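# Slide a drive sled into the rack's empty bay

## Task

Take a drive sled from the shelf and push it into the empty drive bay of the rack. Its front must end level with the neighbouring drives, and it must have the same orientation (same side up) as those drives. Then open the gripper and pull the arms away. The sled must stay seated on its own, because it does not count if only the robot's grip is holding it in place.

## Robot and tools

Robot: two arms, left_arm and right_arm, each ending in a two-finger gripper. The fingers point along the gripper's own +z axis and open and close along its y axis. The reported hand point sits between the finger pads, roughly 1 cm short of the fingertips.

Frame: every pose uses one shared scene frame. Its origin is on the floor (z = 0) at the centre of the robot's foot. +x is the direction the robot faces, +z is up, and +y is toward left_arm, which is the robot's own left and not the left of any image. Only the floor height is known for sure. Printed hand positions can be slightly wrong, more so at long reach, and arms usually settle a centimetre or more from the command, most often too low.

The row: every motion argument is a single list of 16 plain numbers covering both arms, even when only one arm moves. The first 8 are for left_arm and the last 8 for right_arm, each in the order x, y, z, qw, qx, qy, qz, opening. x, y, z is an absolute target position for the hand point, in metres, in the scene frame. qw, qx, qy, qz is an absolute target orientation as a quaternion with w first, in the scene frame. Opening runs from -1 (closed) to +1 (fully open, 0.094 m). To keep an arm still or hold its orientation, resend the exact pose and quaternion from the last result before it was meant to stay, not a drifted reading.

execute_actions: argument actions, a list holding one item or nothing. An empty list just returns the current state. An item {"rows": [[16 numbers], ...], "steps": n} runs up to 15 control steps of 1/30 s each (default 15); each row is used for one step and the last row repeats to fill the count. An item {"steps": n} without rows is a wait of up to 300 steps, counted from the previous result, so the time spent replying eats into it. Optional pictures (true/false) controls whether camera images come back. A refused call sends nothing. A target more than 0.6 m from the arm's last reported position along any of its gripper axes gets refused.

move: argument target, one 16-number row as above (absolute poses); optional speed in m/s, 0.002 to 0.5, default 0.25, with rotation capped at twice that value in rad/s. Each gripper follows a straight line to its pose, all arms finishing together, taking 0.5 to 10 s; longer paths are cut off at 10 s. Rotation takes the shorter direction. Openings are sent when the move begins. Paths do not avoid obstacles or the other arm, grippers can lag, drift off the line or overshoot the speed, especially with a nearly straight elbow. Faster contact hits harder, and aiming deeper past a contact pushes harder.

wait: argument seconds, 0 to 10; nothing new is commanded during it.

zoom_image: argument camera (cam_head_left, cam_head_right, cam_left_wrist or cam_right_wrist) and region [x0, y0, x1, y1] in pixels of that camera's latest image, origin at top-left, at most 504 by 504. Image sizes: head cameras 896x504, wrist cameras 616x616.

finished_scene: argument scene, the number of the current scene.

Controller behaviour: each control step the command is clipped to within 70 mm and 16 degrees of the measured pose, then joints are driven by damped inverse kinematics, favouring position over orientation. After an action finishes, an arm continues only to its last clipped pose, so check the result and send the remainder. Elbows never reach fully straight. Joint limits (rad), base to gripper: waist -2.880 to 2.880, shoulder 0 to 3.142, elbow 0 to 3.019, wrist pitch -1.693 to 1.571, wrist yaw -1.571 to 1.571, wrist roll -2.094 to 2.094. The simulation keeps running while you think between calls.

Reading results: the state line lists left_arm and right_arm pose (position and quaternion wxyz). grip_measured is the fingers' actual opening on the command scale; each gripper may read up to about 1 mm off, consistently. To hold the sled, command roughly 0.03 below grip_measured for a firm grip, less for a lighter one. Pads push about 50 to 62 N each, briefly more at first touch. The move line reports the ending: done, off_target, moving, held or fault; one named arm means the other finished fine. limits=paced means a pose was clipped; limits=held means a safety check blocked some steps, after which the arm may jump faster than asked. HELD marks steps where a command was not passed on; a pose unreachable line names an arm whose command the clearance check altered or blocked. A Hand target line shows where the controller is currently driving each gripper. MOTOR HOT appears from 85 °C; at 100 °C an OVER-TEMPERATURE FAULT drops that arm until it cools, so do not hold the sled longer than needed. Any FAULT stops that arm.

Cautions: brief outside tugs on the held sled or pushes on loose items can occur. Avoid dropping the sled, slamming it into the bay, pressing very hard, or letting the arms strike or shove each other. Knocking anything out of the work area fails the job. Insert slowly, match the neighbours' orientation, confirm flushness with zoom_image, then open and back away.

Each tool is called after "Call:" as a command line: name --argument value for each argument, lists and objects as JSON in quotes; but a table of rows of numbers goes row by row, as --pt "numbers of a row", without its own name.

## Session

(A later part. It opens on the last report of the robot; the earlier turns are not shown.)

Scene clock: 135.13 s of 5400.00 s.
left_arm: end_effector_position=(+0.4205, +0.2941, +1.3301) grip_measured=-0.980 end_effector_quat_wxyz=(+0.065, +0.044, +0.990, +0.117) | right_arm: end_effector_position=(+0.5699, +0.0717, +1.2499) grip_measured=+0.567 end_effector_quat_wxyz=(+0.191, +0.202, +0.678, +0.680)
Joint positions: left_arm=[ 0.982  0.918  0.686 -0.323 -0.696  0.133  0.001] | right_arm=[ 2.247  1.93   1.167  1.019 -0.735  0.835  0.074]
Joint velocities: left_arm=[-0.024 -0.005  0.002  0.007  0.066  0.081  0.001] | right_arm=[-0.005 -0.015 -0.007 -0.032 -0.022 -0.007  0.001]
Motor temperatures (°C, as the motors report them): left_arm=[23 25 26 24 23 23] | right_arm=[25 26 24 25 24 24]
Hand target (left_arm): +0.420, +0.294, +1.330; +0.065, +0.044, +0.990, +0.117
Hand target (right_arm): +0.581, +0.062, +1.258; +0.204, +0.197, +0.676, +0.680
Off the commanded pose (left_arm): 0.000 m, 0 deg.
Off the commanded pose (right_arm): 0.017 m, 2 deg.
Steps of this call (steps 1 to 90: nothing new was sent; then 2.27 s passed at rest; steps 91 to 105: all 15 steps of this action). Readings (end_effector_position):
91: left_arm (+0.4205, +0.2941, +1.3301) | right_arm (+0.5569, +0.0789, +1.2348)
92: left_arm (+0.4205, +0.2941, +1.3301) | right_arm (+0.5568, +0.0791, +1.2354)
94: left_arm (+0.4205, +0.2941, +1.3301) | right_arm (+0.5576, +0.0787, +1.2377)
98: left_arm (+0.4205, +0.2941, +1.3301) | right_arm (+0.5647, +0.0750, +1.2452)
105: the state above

Call:
execute_actions --actions '[{"rows":[[0.4205,0.2941,1.3301,0.065,0.044,0.99,0.117,-1,0.582,0.060,1.257,0.208,0.197,0.676,0.678,0.53],[0.4205,0.2941,1.3301,0.065,0.044,0.99,0.117,-1,0.583,0.058,1.256,0.210,0.197,0.676,0.678,0.53],[0.4205,0.2941,1.3301,0.065,0.044,0.99,0.117,-1,0.584,0.056,1.255,0.212,0.197,0.676,0.678,0.53]],"steps":15}]'

Call:
zoom_image --camera "cam_head_left" --region '[380, 110, 480, 210]'

Call:
zoom_image --camera "cam_right_wrist" --region '[220, 110, 400, 290]'

Scene clock: 139.80 s of 5400.00 s.
left_arm: end_effector_position=(+0.4205, +0.2941, +1.3301) grip_measured=-0.980 end_effector_quat_wxyz=(+0.065, +0.044, +0.990, +0.117) | right_arm: end_effector_position=(+0.5716, +0.0642, +1.2441) grip_measured=+0.567 end_effector_quat_wxyz=(+0.193, +0.205, +0.681, +0.676)
Joint positions: left_arm=[ 0.982  0.918  0.686 -0.323 -0.696  0.133  0.001] | right_arm=[ 2.233  1.93   1.167  1.018 -0.736  0.835  0.074]
Joint velocities: left_arm=[-0.005 -0.005  0.002  0.002  0.051 -0.051  0.001] | right_arm=[ 0.015 -0.015 -0.002  0.002  0.037  0.051  0.001]
Motor temperatures (°C, as the motors report them): left_arm=[23 25 26 24 23 23] | right_arm=[25 26 24 25 24 24]
Hand target (left_arm): +0.420, +0.294, +1.330; +0.065, +0.044, +0.990, +0.117
Hand target (right_arm): +0.584, +0.056, +1.255; +0.212, +0.197, +0.676, +0.678
Off the commanded pose (left_arm): 0.000 m, 0 deg.
Off the commanded pose (right_arm): 0.018 m, 2 deg.
Steps of this call (steps 1 to 90: nothing new was sent; then 1.17 s passed at rest; steps 91 to 105: all 15 steps of this action). Readings (end_effector_position):
91: left_arm (+0.4205, +0.2941, +1.3301) | right_arm (+0.5698, +0.0715, +1.2496)
92: left_arm (+0.4205, +0.2941, +1.3301) | right_arm (+0.5699, +0.0713, +1.2495)
94: left_arm (+0.4205, +0.2941, +1.3301) | right_arm (+0.5700, +0.0704, +1.2489)
98: left_arm (+0.4205, +0.2941, +1.3301) | right_arm (+0.5710, +0.0664, +1.2458)
105: the state above

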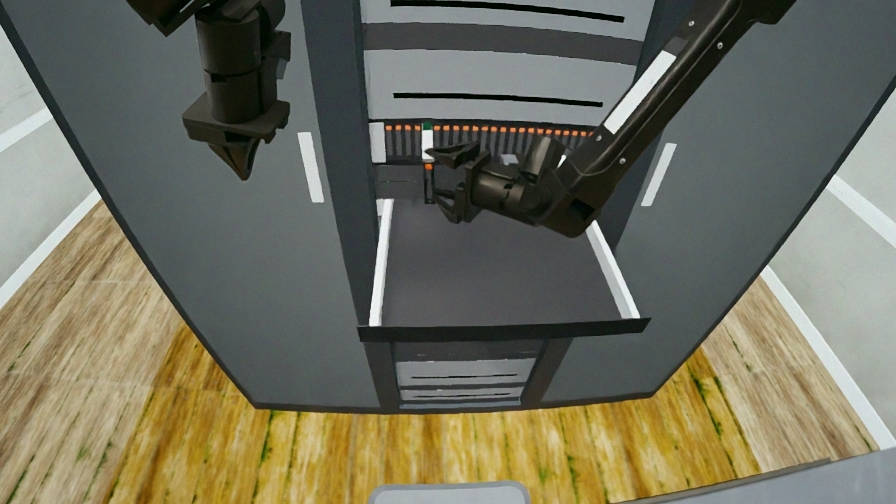

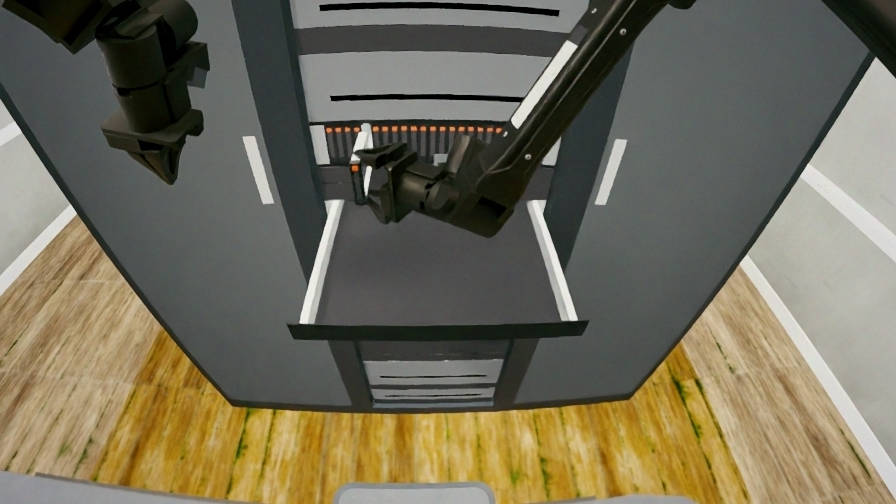

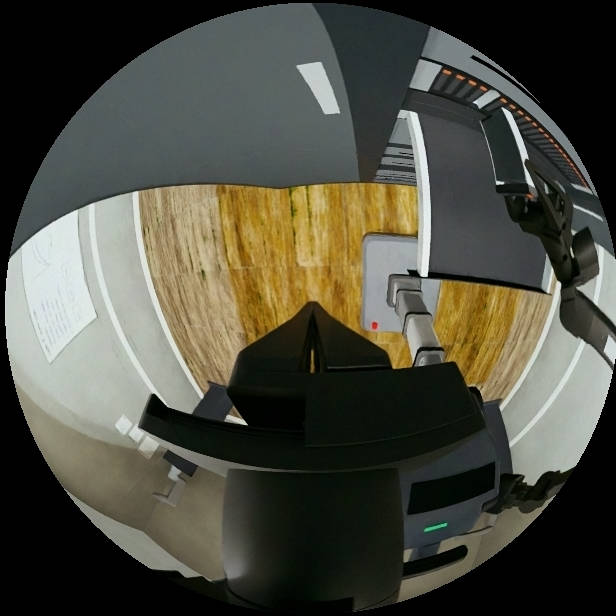

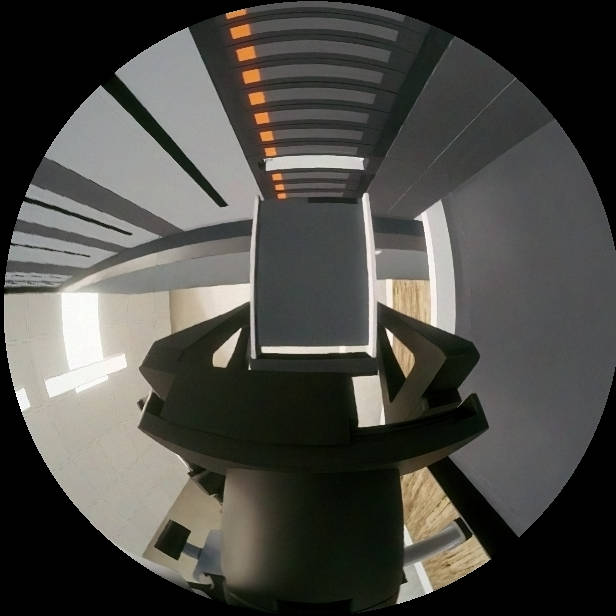

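Region (380, 110, 480, 210) of cam_head_left's 896x504 image, scaled by 5.040, with more detail than that image has.

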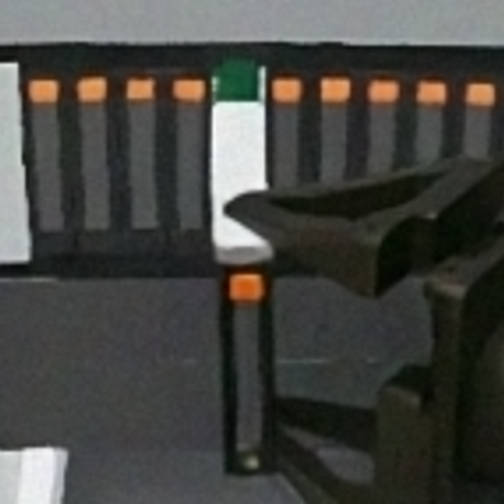

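Region (220, 110, 400, 290) of cam_right_wrist's 616x616 image, scaled by 2.800, with more detail than that image has.

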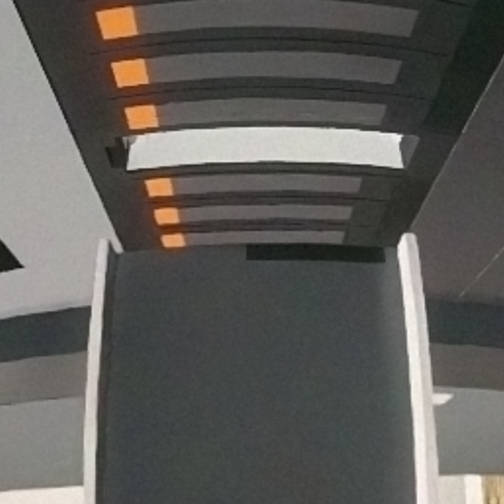

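Call:
execute_actions --actions '[{"rows":[[0.4205,0.2941,1.3301,0.065,0.044,0.99,0.117,-1,0.586,0.056,1.2545,0.212,0.197,0.676,0.678,0.53],[0.4205,0.2941,1.3301,0.065,0.044,0.99,0.117,-1,0.588,0.0562,1.254,0.212,0.197,0.676,0.678,0.53],[0.4205,0.2941,1.3301,0.065,0.044,0.99,0.117,-1,0.590,0.0564,1.2535,0.212,0.197,0.676,0.678,0.53],[0.4205,0.2941,1.3301,0.065,0.044,0.99,0.117,-1,0.592,0.0566,1.253,0.212,0.197,0.676,0.678,0.53],[0.4205,0.2941,1.3301,0.065,0.044,0.99,0.117,-1,0.594,0.0568,1.2525,0.212,0.197,0.676,0.678,0.53],[0.4205,0.2941,1.3301,0.065,0.044,0.99,0.117,-1,0.596,0.057,1.252,0.212,0.197,0.676,0.678,0.53]],"steps":15}]' --pictures false

Scene clock: 148.47 s of 5400.00 s.
left_arm: end_effector_position=(+0.4205, +0.2941, +1.3301) grip_measured=-0.980 end_effector_quat_wxyz=(+0.065, +0.044, +0.990, +0.117) | right_arm: end_effector_position=(+0.5858, +0.0644, +1.2470) grip_measured=+0.567 end_effector_quat_wxyz=(+0.200, +0.202, +0.678, +0.678)
Joint positions: left_arm=[ 0.982  0.918  0.686 -0.323 -0.696  0.133  0.001] | right_arm=[ 2.233  1.93   1.201  1.002 -0.739  0.835  0.074]
Joint velocities: left_arm=[-0.005 -0.005  0.007 -0.002 -0.007 -0.007 -0.001] | right_arm=[-0.005 -0.005 -0.007 -0.027 -0.037  0.037 -0.002]
Motor temperatures (°C, as the motors report them): left_arm=[23 25 26 24 23 23] | right_arm=[25 26 24 25 24 24]
Hand target (left_arm): +0.420, +0.294, +1.330; +0.065, +0.044, +0.990, +0.117
Hand target (right_arm): +0.596, +0.057, +1.252; +0.212, +0.197, +0.676, +0.678
Off the commanded pose (left_arm): 0.000 m, 0 deg.
Off the commanded pose (right_arm): 0.014 m, 1 deg.
Steps of this call (steps 1 to 90: nothing new was sent; then 5.17 s passed at rest; steps 91 to 105: all 15 steps of this action). Readings (end_effector_position):
91: left_arm (+0.4205, +0.2941, +1.3301) | right_arm (+0.5715, +0.0642, +1.2441)
92: left_arm (+0.4205, +0.2941, +1.3301) | right_arm (+0.5716, +0.0642, +1.2443)
94: left_arm (+0.4205, +0.2941, +1.3301) | right_arm (+0.5728, +0.0643, +1.2445)
98: left_arm (+0.4205, +0.2941, +1.3301) | right_arm (+0.5809, +0.0646, +1.2458)
105: the state above

Call:
execute_actions --actions '[{"rows":[[0.4205,0.2941,1.3301,0.065,0.044,0.99,0.117,-1,0.596,0.058,1.250,0.21,0.198,0.677,0.678,0.53],[0.4205,0.2941,1.3301,0.065,0.044,0.99,0.117,-1,0.596,0.059,1.248,0.208,0.199,0.677,0.678,0.53],[0.4205,0.2941,1.3301,0.065,0.044,0.99,0.117,-1,0.596,0.060,1.246,0.206,0.2,0.677,0.678,0.53],[0.4205,0.2941,1.3301,0.065,0.044,0.99,0.117,-1,0.596,0.061,1.244,0.206,0.2,0.677,0.678,0.53],[0.4205,0.2941,1.3301,0.065,0.044,0.99,0.117,-1,0.596,0.062,1.242,0.206,0.2,0.677,0.678,0.53]],"steps":15}]' --pictures false

Scene clock: 153.87 s of 5400.00 s.
left_arm: end_effector_position=(+0.4205, +0.2941, +1.3301) grip_measured=-0.980 end_effector_quat_wxyz=(+0.065, +0.044, +0.990, +0.117) | right_arm: end_effector_position=(+0.5928, +0.0654, +1.2467) grip_measured=+0.567 end_effector_quat_wxyz=(+0.204, +0.201, +0.677, +0.679)
Joint positions: left_arm=[ 0.982  0.918  0.686 -0.323 -0.696  0.133  0.001] | right_arm=[ 2.233  1.935  1.221  0.995 -0.74   0.835  0.074]
Joint velocities: left_arm=[-0.015  0.005  0.002 -0.002 -0.081 -0.022  0.   ] | right_arm=[-0.024 -0.005 -0.012 -0.007  0.007 -0.051  0.   ]
Motor temperatures (°C, as the motors report them): left_arm=[23 25 26 24 23 23] | right_arm=[25 26 24 25 24 24]
Hand target (left_arm): +0.421, +0.294, +1.330; +0.065, +0.044, +0.990, +0.117
Hand target (right_arm): +0.596, +0.062, +1.242; +0.206, +0.200, +0.677, +0.678
Off the commanded pose (left_arm): 0.000 m, 0 deg.
Off the commanded pose (right_arm): 0.007 m, 0 deg.
Steps of this call (steps 1 to 90: nothing new was sent; then 1.90 s passed at rest; steps 91 to 105: all 15 steps of this action). Readings (end_effector_position):
91: left_arm (+0.4205, +0.2941, +1.3301) | right_arm (+0.5857, +0.0645, +1.2469)
92: left_arm (+0.4205, +0.2941, +1.3301) | right_arm (+0.5857, +0.0646, +1.2466)
94: left_arm (+0.4205, +0.2941, +1.3301) | right_arm (+0.5867, +0.0648, +1.2466)
98: left_arm (+0.4205, +0.2941, +1.3301) | right_arm (+0.5918, +0.0654, +1.2466)
105: the state above

Call:
execute_actions --actions '[{"rows":[[0.4205,0.2941,1.3301,0.065,0.044,0.99,0.117,-1,0.596,0.062,1.240,0.204,0.201,0.677,0.678,0.53],[0.4205,0.2941,1.3301,0.065,0.044,0.99,0.117,-1,0.596,0.062,1.238,0.204,0.201,0.677,0.678,0.53],[0.4205,0.2941,1.3301,0.065,0.044,0.99,0.117,-1,0.596,0.062,1.236,0.204,0.201,0.677,0.678,0.53]],"steps":15}]'

Call:
zoom_image --camera "cam_head_left" --region '[380, 110, 480, 210]'

Call:
zoom_image --camera "cam_right_wrist" --region '[220, 110, 400, 290]'

Scene clock: 158.47 s of 5400.00 s.
left_arm: end_effector_position=(+0.4205, +0.2941, +1.3301) grip_measured=-0.980 end_effector_quat_wxyz=(+0.065, +0.044, +0.990, +0.117) | right_arm: end_effector_position=(+0.5910, +0.0655, +1.2379) grip_measured=+0.567 end_effector_quat_wxyz=(+0.201, +0.201, +0.678, +0.677)
Joint positions: left_arm=[ 0.982  0.918  0.686 -0.323 -0.696  0.133  0.001] | right_arm=[ 2.226  1.951  1.231  0.994 -0.746  0.835  0.074]
Joint velocities: left_arm=[-0.015  0.005 -0.002  0.002 -0.066  0.081 -0.002] | right_arm=[-0.005 -0.015 -0.002 -0.007  0.066 -0.007 -0.001]
Motor temperatures (°C, as the motors report them): left_arm=[23 25 26 24 23 23] | right_arm=[25 26 24 25 24 24]
Hand target (left_arm): +0.420, +0.294, +1.330; +0.065, +0.044, +0.990, +0.117
Hand target (right_arm): +0.596, +0.062, +1.236; +0.204, +0.201, +0.677, +0.678
Off the commanded pose (left_arm): 0.000 m, 0 deg.
Off the commanded pose (right_arm): 0.006 m, 0 deg.
Steps of this call (steps 1 to 90: nothing new was sent; then 1.10 s passed at rest; steps 91 to 105: all 15 steps of this action). Readings (end_effector_position):
91: left_arm (+0.4205, +0.2941, +1.3301) | right_arm (+0.5923, +0.0657, +1.2464)
92: left_arm (+0.4205, +0.2941, +1.3301) | right_arm (+0.5923, +0.0657, +1.2463)
94: left_arm (+0.4205, +0.2941, +1.3301) | right_arm (+0.5927, +0.0660, +1.2447)
98: left_arm (+0.4205, +0.2941, +1.3301) | right_arm (+0.5923, +0.0657, +1.2403)
105: the state above

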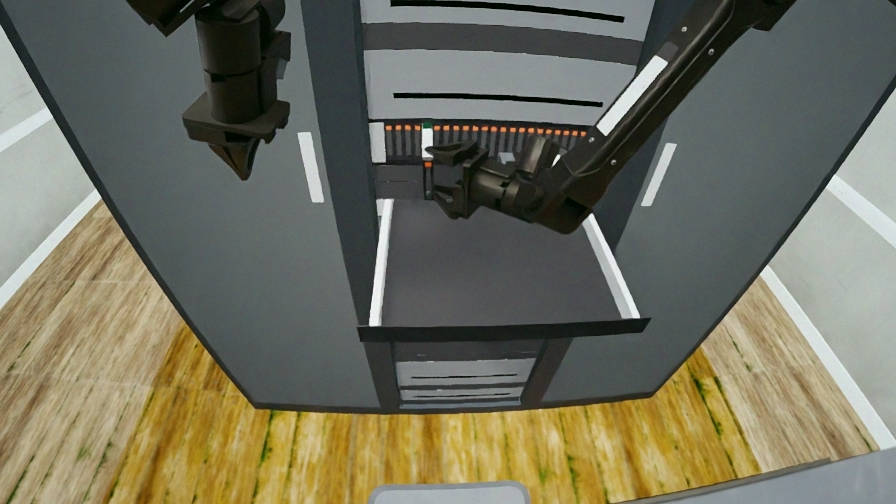

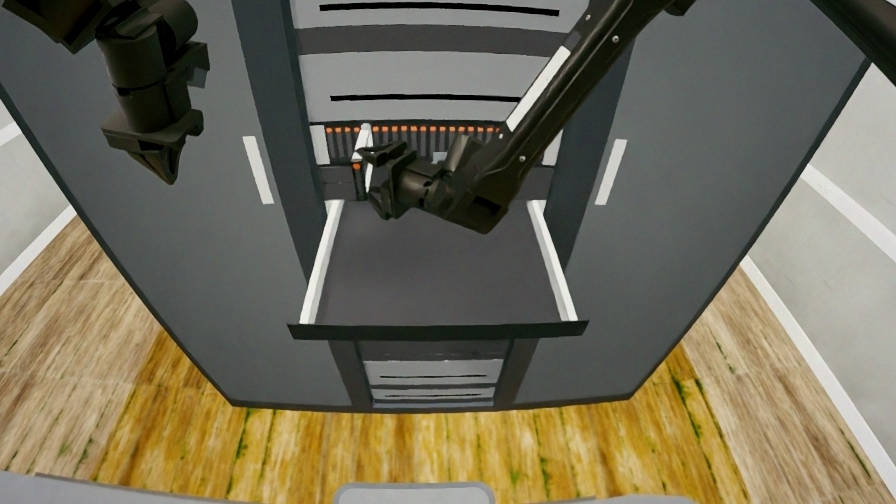

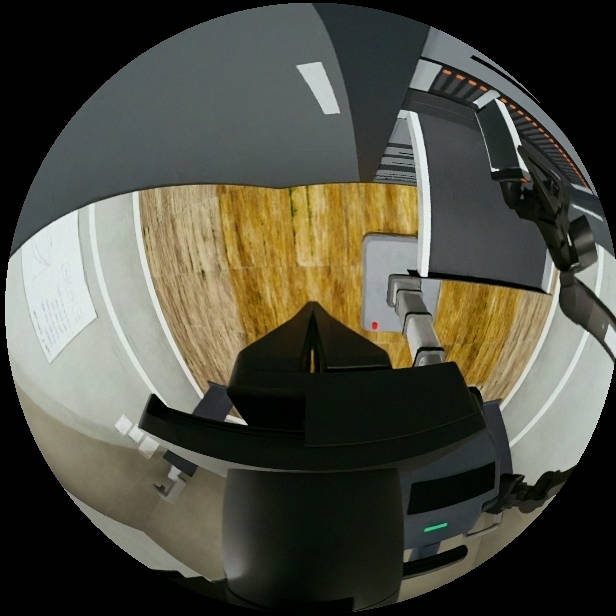

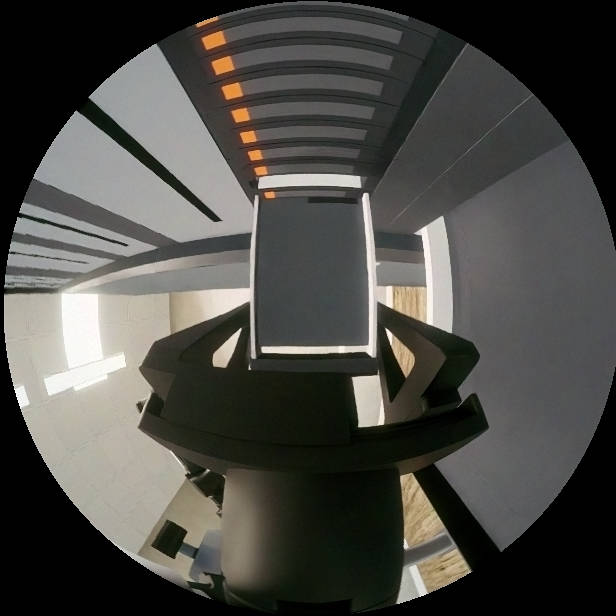

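Region (380, 110, 480, 210) of cam_head_left's 896x504 image, scaled by 5.040, with more detail than that image has.

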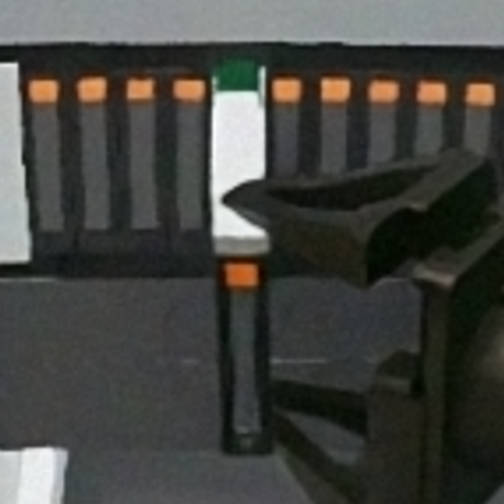

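Region (220, 110, 400, 290) of cam_right_wrist's 616x616 image, scaled by 2.800, with more detail than that image has.

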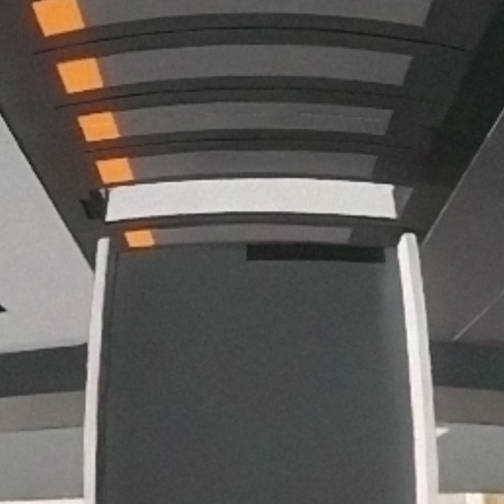

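Call:
execute_actions --actions '[{"rows":[[0.4205,0.2941,1.3301,0.065,0.044,0.99,0.117,-1,0.598,0.062,1.2365,0.204,0.201,0.677,0.678,0.53],[0.4205,0.2941,1.3301,0.065,0.044,0.99,0.117,-1,0.600,0.062,1.237,0.204,0.201,0.677,0.678,0.53],[0.4205,0.2941,1.3301,0.065,0.044,0.99,0.117,-1,0.602,0.062,1.237,0.204,0.201,0.677,0.678,0.53],[0.4205,0.2941,1.3301,0.065,0.044,0.99,0.117,-1,0.604,0.062,1.237,0.204,0.201,0.677,0.678,0.53],[0.4205,0.2941,1.3301,0.065,0.044,0.99,0.117,-1,0.606,0.062,1.237,0.204,0.201,0.677,0.678,0.53],[0.4205,0.2941,1.3301,0.065,0.044,0.99,0.117,-1,0.608,0.062,1.237,0.204,0.201,0.677,0.678,0.53]],"steps":15}]'

Call:
zoom_image --camera "cam_head_left" --region '[380, 110, 480, 210]'

Call:
zoom_image --camera "cam_right_wrist" --region '[220, 110, 400, 290]'

Scene clock: 167.10 s of 5400.00 s.
left_arm: end_effector_position=(+0.4205, +0.2941, +1.3301) grip_measured=-0.980 end_effector_quat_wxyz=(+0.065, +0.044, +0.990, +0.117) | right_arm: end_effector_position=(+0.6030, +0.0663, +1.2385) grip_measured=+0.567 end_effector_quat_wxyz=(+0.202, +0.201, +0.678, +0.677)
Joint positions: left_arm=[ 0.982  0.918  0.686 -0.323 -0.696  0.133  0.001] | right_arm=[ 2.226  1.951  1.263  0.964 -0.746  0.835  0.074]
Joint velocities: left_arm=[-0.005 -0.005  0.012  0.002 -0.037 -0.022 -0.   ] | right_arm=[-0.015  0.005 -0.002 -0.012 -0.051  0.022 -0.   ]
Motor temperatures (°C, as the motors report them): left_arm=[23 25 26 24 23 23] | right_arm=[25 26 24 25 24 24]
Hand target (left_arm): +0.420, +0.294, +1.330; +0.065, +0.044, +0.990, +0.117
Hand target (right_arm): +0.608, +0.062, +1.237; +0.204, +0.201, +0.677, +0.678
Off the commanded pose (left_arm): 0.000 m, 0 deg.
Off the commanded pose (right_arm): 0.007 m, 0 deg.
Steps of this call (steps 1 to 90: nothing new was sent; then 5.13 s passed at rest; steps 91 to 105: all 15 steps of this action). Readings (end_effector_position):
91: left_arm (+0.4205, +0.2941, +1.3301) | right_arm (+0.5911, +0.0655, +1.2379)
92: left_arm (+0.4205, +0.2941, +1.3301) | right_arm (+0.5912, +0.0656, +1.2376)
94: left_arm (+0.4205, +0.2941, +1.3301) | right_arm (+0.5927, +0.0660, +1.2372)
98: left_arm (+0.4205, +0.2941, +1.3301) | right_arm (+0.5996, +0.0664, +1.2378)
105: the state above

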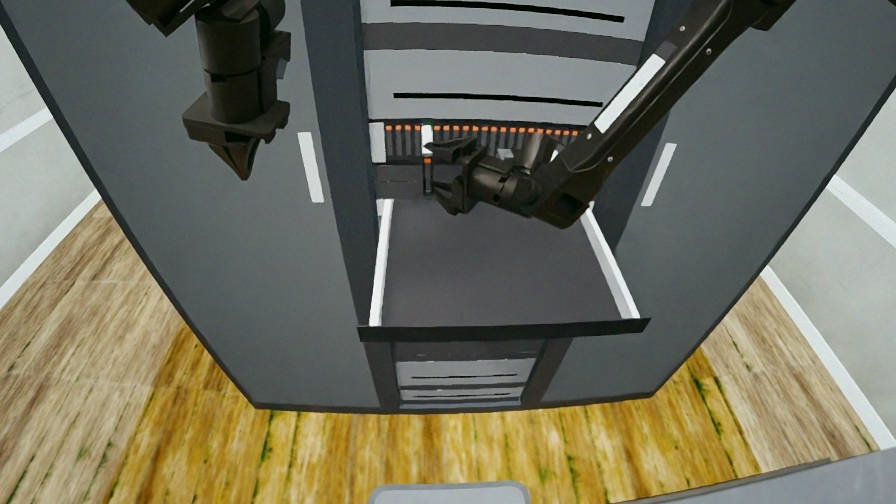

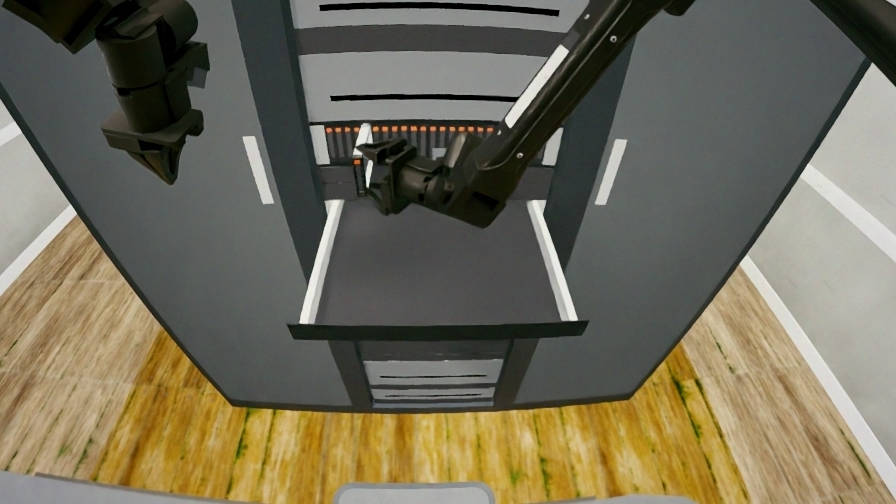

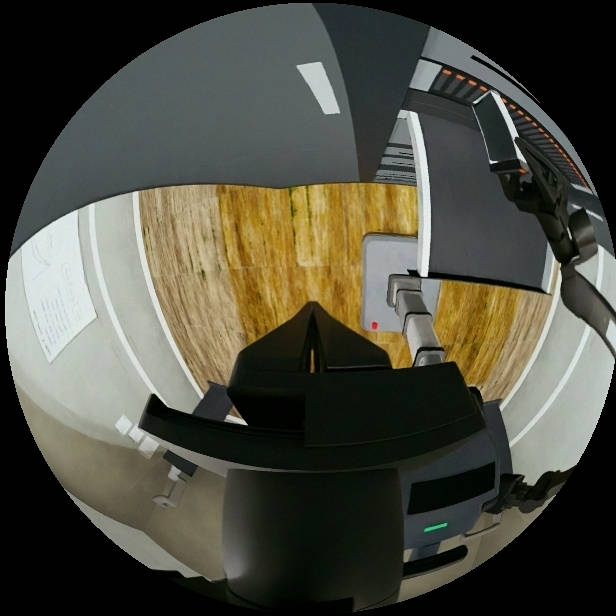

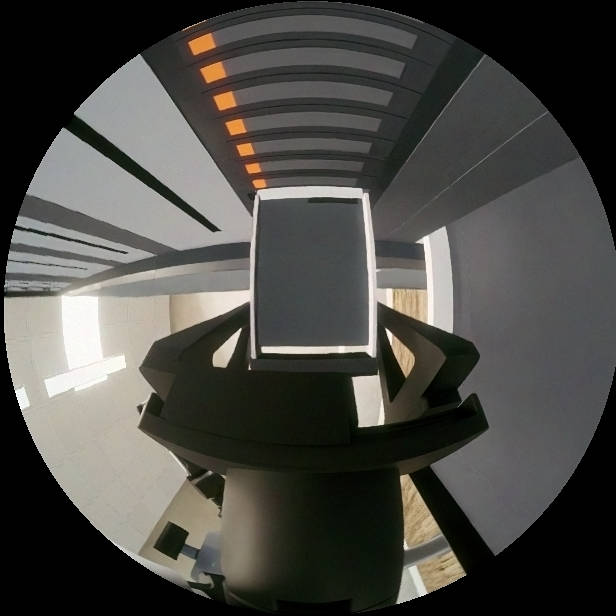

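Region (380, 110, 480, 210) of cam_head_left's 896x504 image, scaled by 5.040, with more detail than that image has.

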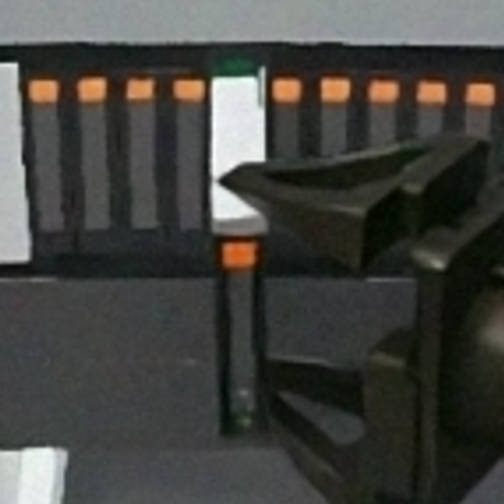

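Region (220, 110, 400, 290) of cam_right_wrist's 616x616 image, scaled by 2.800, with more detail than that image has.

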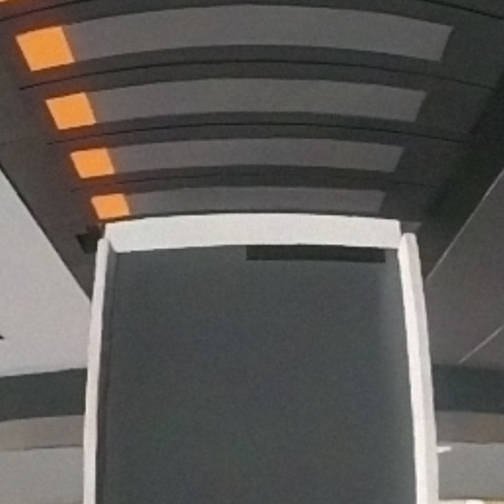

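Call:
execute_actions --actions '[{"rows":[[0.4205,0.2941,1.3301,0.065,0.044,0.99,0.117,-1,0.609,0.0615,1.2375,0.205,0.202,0.677,0.678,0.53],[0.4205,0.2941,1.3301,0.065,0.044,0.99,0.117,-1,0.6105,0.061,1.238,0.206,0.203,0.677,0.678,0.53],[0.4205,0.2941,1.3301,0.065,0.044,0.99,0.117,-1,0.612,0.061,1.238,0.206,0.203,0.677,0.678,0.53],[0.4205,0.2941,1.3301,0.065,0.044,0.99,0.117,-1,0.6135,0.061,1.238,0.206,0.203,0.677,0.678,0.53],[0.4205,0.2941,1.3301,0.065,0.044,0.99,0.117,-1,0.615,0.061,1.238,0.206,0.203,0.677,0.678,0.53],[0.4205,0.2941,1.3301,0.065,0.044,0.99,0.117,-1,0.6165,0.061,1.238,0.206,0.203,0.677,0.678,0.53],[0.4205,0.2941,1.3301,0.065,0.044,0.99,0.117,-1,0.618,0.061,1.238,0.206,0.203,0.677,0.678,0.53],[0.4205,0.2941,1.3301,0.065,0.044,0.99,0.117,-1,0.6195,0.061,1.238,0.206,0.203,0.677,0.678,0.53],[0.4205,0.2941,1.3301,0.065,0.044,0.99,0.117,-1,0.621,0.061,1.238,0.206,0.203,0.677,0.678,0.53],[0.4205,0.2941,1.3301,0.065,0.044,0.99,0.117,-1,0.6225,0.061,1.238,0.206,0.203,0.677,0.678,0.53],[0.4205,0.2941,1.3301,0.065,0.044,0.99,0.117,-1,0.624,0.061,1.238,0.206,0.203,0.677,0.678,0.53]],"steps":15}]'

Call:
zoom_image --camera "cam_head_left" --region '[380, 110, 480, 210]'

Call:
zoom_image --camera "cam_right_wrist" --region '[220, 110, 400, 290]'

Scene clock: 177.33 s of 5400.00 s.
left_arm: end_effector_position=(+0.4205, +0.2941, +1.3301) grip_measured=-0.980 end_effector_quat_wxyz=(+0.065, +0.044, +0.990, +0.117) | right_arm: end_effector_position=(+0.6063, +0.0684, +1.2367) grip_measured=+0.567 end_effector_quat_wxyz=(+0.192, +0.202, +0.680, +0.678)
Joint positions: left_arm=[ 0.982  0.918  0.686 -0.323 -0.696  0.133  0.001] | right_arm=[ 2.226  1.952  1.279  0.931 -0.752  0.836  0.074]
Joint velocities: left_arm=[-0.005 -0.005 -0.012  0.017  0.007 -0.022  0.001] | right_arm=[-0.005 -0.005  0.002 -0.017 -0.095 -0.051 -0.   ]
Motor temperatures (°C, as the motors report them): left_arm=[23 25 26 24 23 23] | right_arm=[25 27 24 25 25 24]
Hand target (left_arm): +0.420, +0.294, +1.330; +0.065, +0.044, +0.990, +0.117
Hand target (right_arm): +0.624, +0.061, +1.239; +0.206, +0.203, +0.677, +0.677
Off the commanded pose (left_arm): 0.000 m, 0 deg.
Off the commanded pose (right_arm): 0.019 m, 2 deg.
Steps of this call (steps 1 to 90: nothing new was sent; then 6.73 s passed at rest; steps 91 to 105: all 15 steps of this action). Readings (end_effector_position):
91: left_arm (+0.4205, +0.2941, +1.3301) | right_arm (+0.6029, +0.0664, +1.2385)
92: left_arm (+0.4205, +0.2941, +1.3301) | right_arm (+0.6029, +0.0664, +1.2385)
94: left_arm (+0.4205, +0.2941, +1.3301) | right_arm (+0.6031, +0.0665, +1.2383)
98: left_arm (+0.4205, +0.2941, +1.3301) | right_arm (+0.6065, +0.0670, +1.2381)
105: the state above

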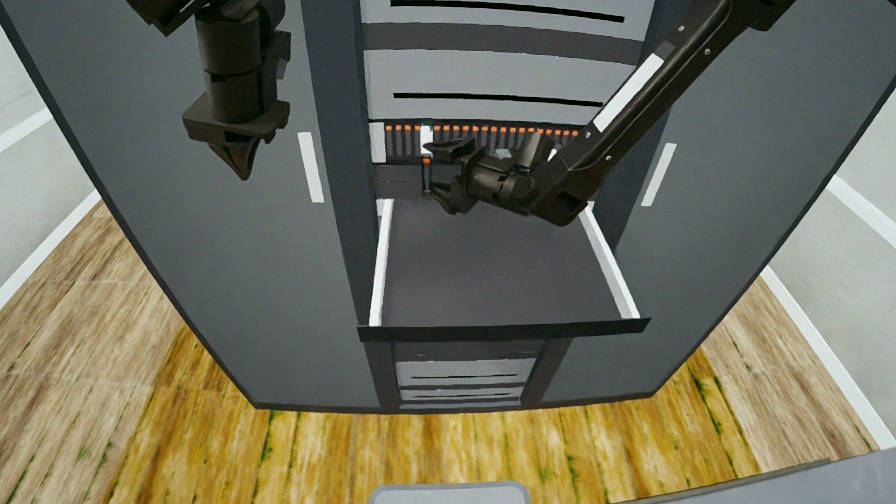

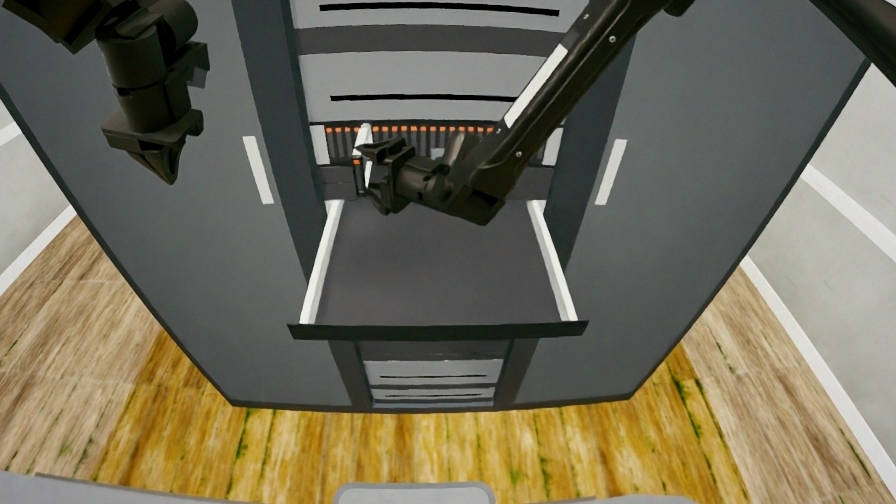

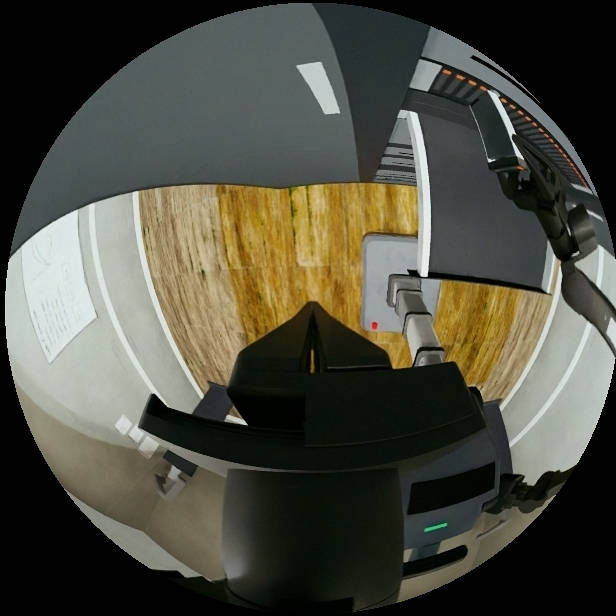

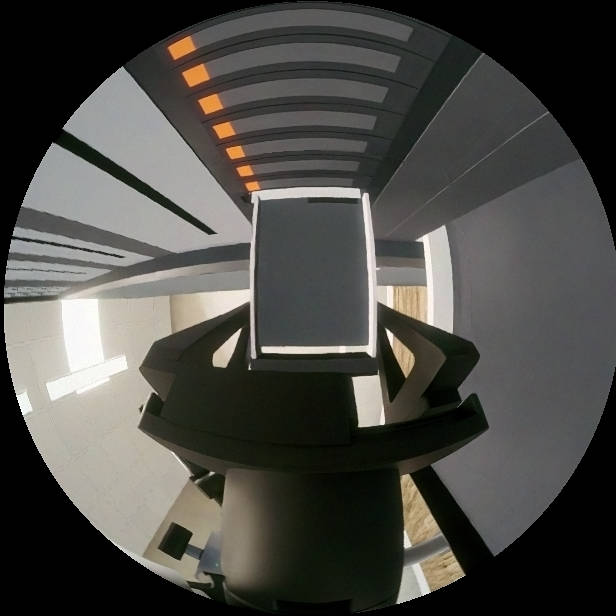

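Region (380, 110, 480, 210) of cam_head_left's 896x504 image, scaled by 5.040, with more detail than that image has.

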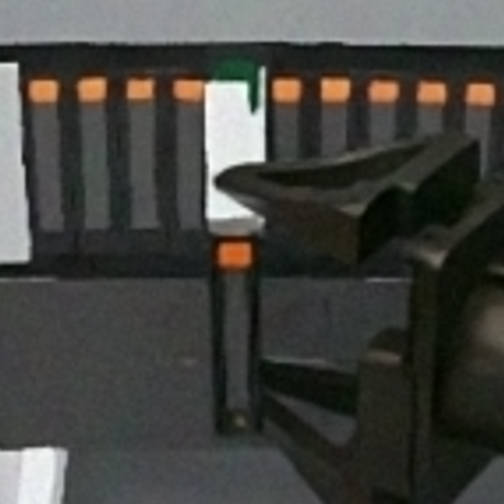

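Region (220, 110, 400, 290) of cam_right_wrist's 616x616 image, scaled by 2.800, with more detail than that image has.

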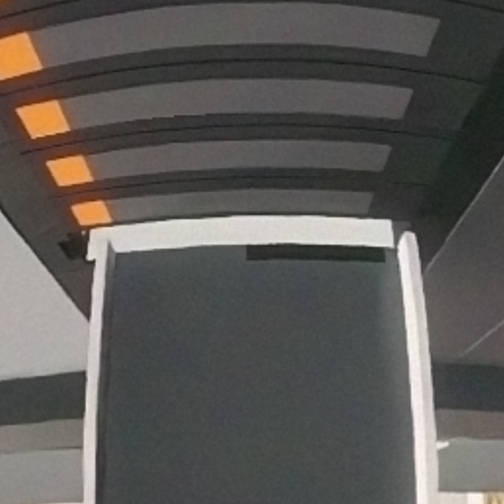

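Call:
execute_actions --actions '[{"rows":[[0.4205,0.2941,1.3301,0.065,0.044,0.99,0.117,-1,0.61,0.061,1.24,0.204,0.201,0.677,0.678,0.53],[0.4205,0.2941,1.3301,0.065,0.044,0.99,0.117,-1,0.60,0.061,1.242,0.204,0.201,0.677,0.678,0.53],[0.4205,0.2941,1.3301,0.065,0.044,0.99,0.117,-1,0.595,0.061,1.245,0.204,0.201,0.677,0.678,0.53],[0.4205,0.2941,1.3301,0.065,0.044,0.99,0.117,-1,0.59,0.061,1.248,0.204,0.201,0.677,0.678,0.53],[0.4205,0.2941,1.3301,0.065,0.044,0.99,0.117,-1,0.585,0.061,1.251,0.204,0.201,0.677,0.678,0.53],[0.4205,0.2941,1.3301,0.065,0.044,0.99,0.117,-1,0.58,0.061,1.254,0.204,0.201,0.677,0.678,0.53],[0.4205,0.2941,1.3301,0.065,0.044,0.99,0.117,-1,0.577,0.061,1.257,0.204,0.201,0.677,0.678,0.53]],"steps":15}]' --pictures false

Call:
execute_actions --actions '[{"rows":[[0.4205,0.2941,1.3301,0.065,0.044,0.99,0.117,-1,0.579,0.061,1.255,0.204,0.201,0.677,0.678,0.53],[0.4205,0.2941,1.3301,0.065,0.044,0.99,0.117,-1,0.581,0.061,1.253,0.204,0.201,0.677,0.678,0.53],[0.4205,0.2941,1.3301,0.065,0.044,0.99,0.117,-1,0.583,0.0608,1.251,0.204,0.201,0.677,0.678,0.53],[0.4205,0.2941,1.3301,0.065,0.044,0.99,0.117,-1,0.585,0.0606,1.249,0.204,0.201,0.677,0.678,0.53],[0.4205,0.2941,1.3301,0.065,0.044,0.99,0.117,-1,0.587,0.0604,1.247,0.204,0.201,0.677,0.678,0.53],[0.4205,0.2941,1.3301,0.065,0.044,0.99,0.117,-1,0.589,0.0602,1.245,0.204,0.201,0.677,0.678,0.53],[0.4205,0.2941,1.3301,0.065,0.044,0.99,0.117,-1,0.591,0.060,1.243,0.204,0.201,0.677,0.678,0.53],[0.4205,0.2941,1.3301,0.065,0.044,0.99,0.117,-1,0.593,0.060,1.241,0.204,0.201,0.677,0.678,0.53],[0.4205,0.2941,1.3301,0.065,0.044,0.99,0.117,-1,0.596,0.060,1.239,0.204,0.201,0.677,0.678,0.53]],"steps":15}]' --pictures false

Scene clock: 190.90 s of 5400.00 s.
left_arm: end_effector_position=(+0.4205, +0.2941, +1.3301) grip_measured=-0.980 end_effector_quat_wxyz=(+0.065, +0.044, +0.990, +0.117) | right_arm: end_effector_position=(+0.5568, +0.0635, +1.2322) grip_measured=+0.567 end_effector_quat_wxyz=(+0.177, +0.212, +0.689, +0.670)
Joint positions: left_arm=[ 0.982  0.918  0.686 -0.323 -0.696  0.133  0.001] | right_arm=[ 2.226  1.94   1.147  1.011 -0.736  0.836  0.074]
Joint velocities: left_arm=[ 0.005 -0.015  0.007  0.002 -0.037 -0.037 -0.001] | right_arm=[-0.005 -0.024 -0.007  0.022  0.007 -0.022 -0.001]
Motor temperatures (°C, as the motors report them): left_arm=[23 25 26 24 23 23] | right_arm=[25 27 25 25 24 24]
Hand target (left_arm): +0.420, +0.294, +1.330; +0.065, +0.044, +0.990, +0.117
Hand target (right_arm): +0.576, +0.060, +1.257; +0.204, +0.201, +0.677, +0.678
Off the commanded pose (left_arm): 0.000 m, 0 deg.
Off the commanded pose (right_arm): 0.032 m, 4 deg.
Steps of this call (steps 1 to 90: nothing new was sent; then 10.07 s passed at rest; steps 91 to 105: all 15 steps of this action). Readings (end_effector_position):
91: left_arm (+0.4205, +0.2941, +1.3301) | right_arm (+0.6056, +0.0684, +1.2365)
92: left_arm (+0.4205, +0.2941, +1.3301) | right_arm (+0.6039, +0.0681, +1.2364)
94: left_arm (+0.4205, +0.2941, +1.3301) | right_arm (+0.5966, +0.0665, +1.2367)
98: left_arm (+0.4205, +0.2941, +1.3301) | right_arm (+0.5677, +0.0643, +1.2333)
105: the state above

Scene clock: 191.40 s of 5400.00 s.
left_arm: end_effector_position=(+0.4205, +0.2941, +1.3301) grip_measured=-0.980 end_effector_quat_wxyz=(+0.065, +0.044, +0.990, +0.117) | right_arm: end_effector_position=(+0.5963, +0.0623, +1.2437) grip_measured=+0.567 end_effector_quat_wxyz=(+0.207, +0.201, +0.676, +0.678)
Joint positions: left_arm=[ 0.982  0.918  0.686 -0.323 -0.696  0.133  0.001] | right_arm=[ 2.226  1.94   1.231  0.996 -0.745  0.836  0.074]
Joint velocities: left_arm=[-0.005 -0.005  0.017 -0.007  0.022 -0.007 -0.   ] | right_arm=[-0.005  0.005 -0.007 -0.022  0.007 -0.081 -0.   ]
Motor temperatures (°C, as the motors report them): left_arm=[23 25 26 24 23 23] | right_arm=[25 27 24 25 24 24]
Hand target (left_arm): +0.420, +0.294, +1.330; +0.065, +0.044, +0.990, +0.117
Hand target (right_arm): +0.596, +0.060, +1.239; +0.204, +0.201, +0.677, +0.678
Off the commanded pose (left_arm): 0.000 m, 0 deg.
Off the commanded pose (right_arm): 0.005 m, 0 deg.
Steps of this call (steps 1 to 15: all 15 steps of this action). Readings (end_effector_position):
1: left_arm (+0.4205, +0.2941, +1.3301) | right_arm (+0.5575, +0.0633, +1.2327)
2: left_arm (+0.4205, +0.2941, +1.3301) | right_arm (+0.5585, +0.0633, +1.2330)
4: left_arm (+0.4205, +0.2941, +1.3301) | right_arm (+0.5627, +0.0631, +1.2341)
8: left_arm (+0.4205, +0.2941, +1.3301) | right_arm (+0.5778, +0.0629, +1.2387)
15: the state above

Call:
execute_actions --actions '[{"rows":[[0.4205,0.2941,1.3301,0.065,0.044,0.99,0.117,-1,0.5955,0.0603,1.2385,0.204,0.201,0.677,0.678,0.53],[0.4205,0.2941,1.3301,0.065,0.044,0.99,0.117,-1,0.595,0.0606,1.238,0.204,0.201,0.677,0.678,0.53]],"steps":12}]' --pictures false

Scene clock: 195.90 s of 5400.00 s.
left_arm: end_effector_position=(+0.4205, +0.2941, +1.3301) grip_measured=-0.980 end_effector_quat_wxyz=(+0.065, +0.044, +0.990, +0.117) | right_arm: end_effector_position=(+0.5949, +0.0631, +1.2423) grip_measured=+0.567 end_effector_quat_wxyz=(+0.205, +0.201, +0.677, +0.678)
Joint positions: left_arm=[ 0.982  0.918  0.686 -0.323 -0.696  0.133  0.001] | right_arm=[ 2.226  1.942  1.231  0.994 -0.746  0.836  0.074]
Joint velocities: left_arm=[ 0.005 -0.005 -0.007 -0.012 -0.037 -0.037 -0.   ] | right_arm=[-0.005  0.005  0.002 -0.012 -0.051  0.022  0.   ]
Motor temperatures (°C, as the motors report them): left_arm=[23 25 26 24 23 23] | right_arm=[25 27 24 25 24 24]
Hand target (left_arm): +0.420, +0.294, +1.330; +0.065, +0.044, +0.990, +0.117
Hand target (right_arm): +0.595, +0.061, +1.238; +0.204, +0.201, +0.677, +0.678
Off the commanded pose (left_arm): 0.000 m, 0 deg.
Off the commanded pose (right_arm): 0.005 m, 0 deg.
Steps of this call (steps 1 to 90: nothing new was sent; then 1.10 s passed at rest; steps 91 to 102: all 12 steps of this action). Readings (end_effector_position):
91: left_arm (+0.4205, +0.2941, +1.3301) | right_arm (+0.5955, +0.0628, +1.2428)
92: left_arm (+0.4205, +0.2941, +1.3301) | right_arm (+0.5955, +0.0628, +1.2428)
94: left_arm (+0.4205, +0.2941, +1.3301) | right_arm (+0.5954, +0.0628, +1.2429)
98: left_arm (+0.4205, +0.2941, +1.3301) | right_arm (+0.5951, +0.0630, +1.2425)
102: the state above


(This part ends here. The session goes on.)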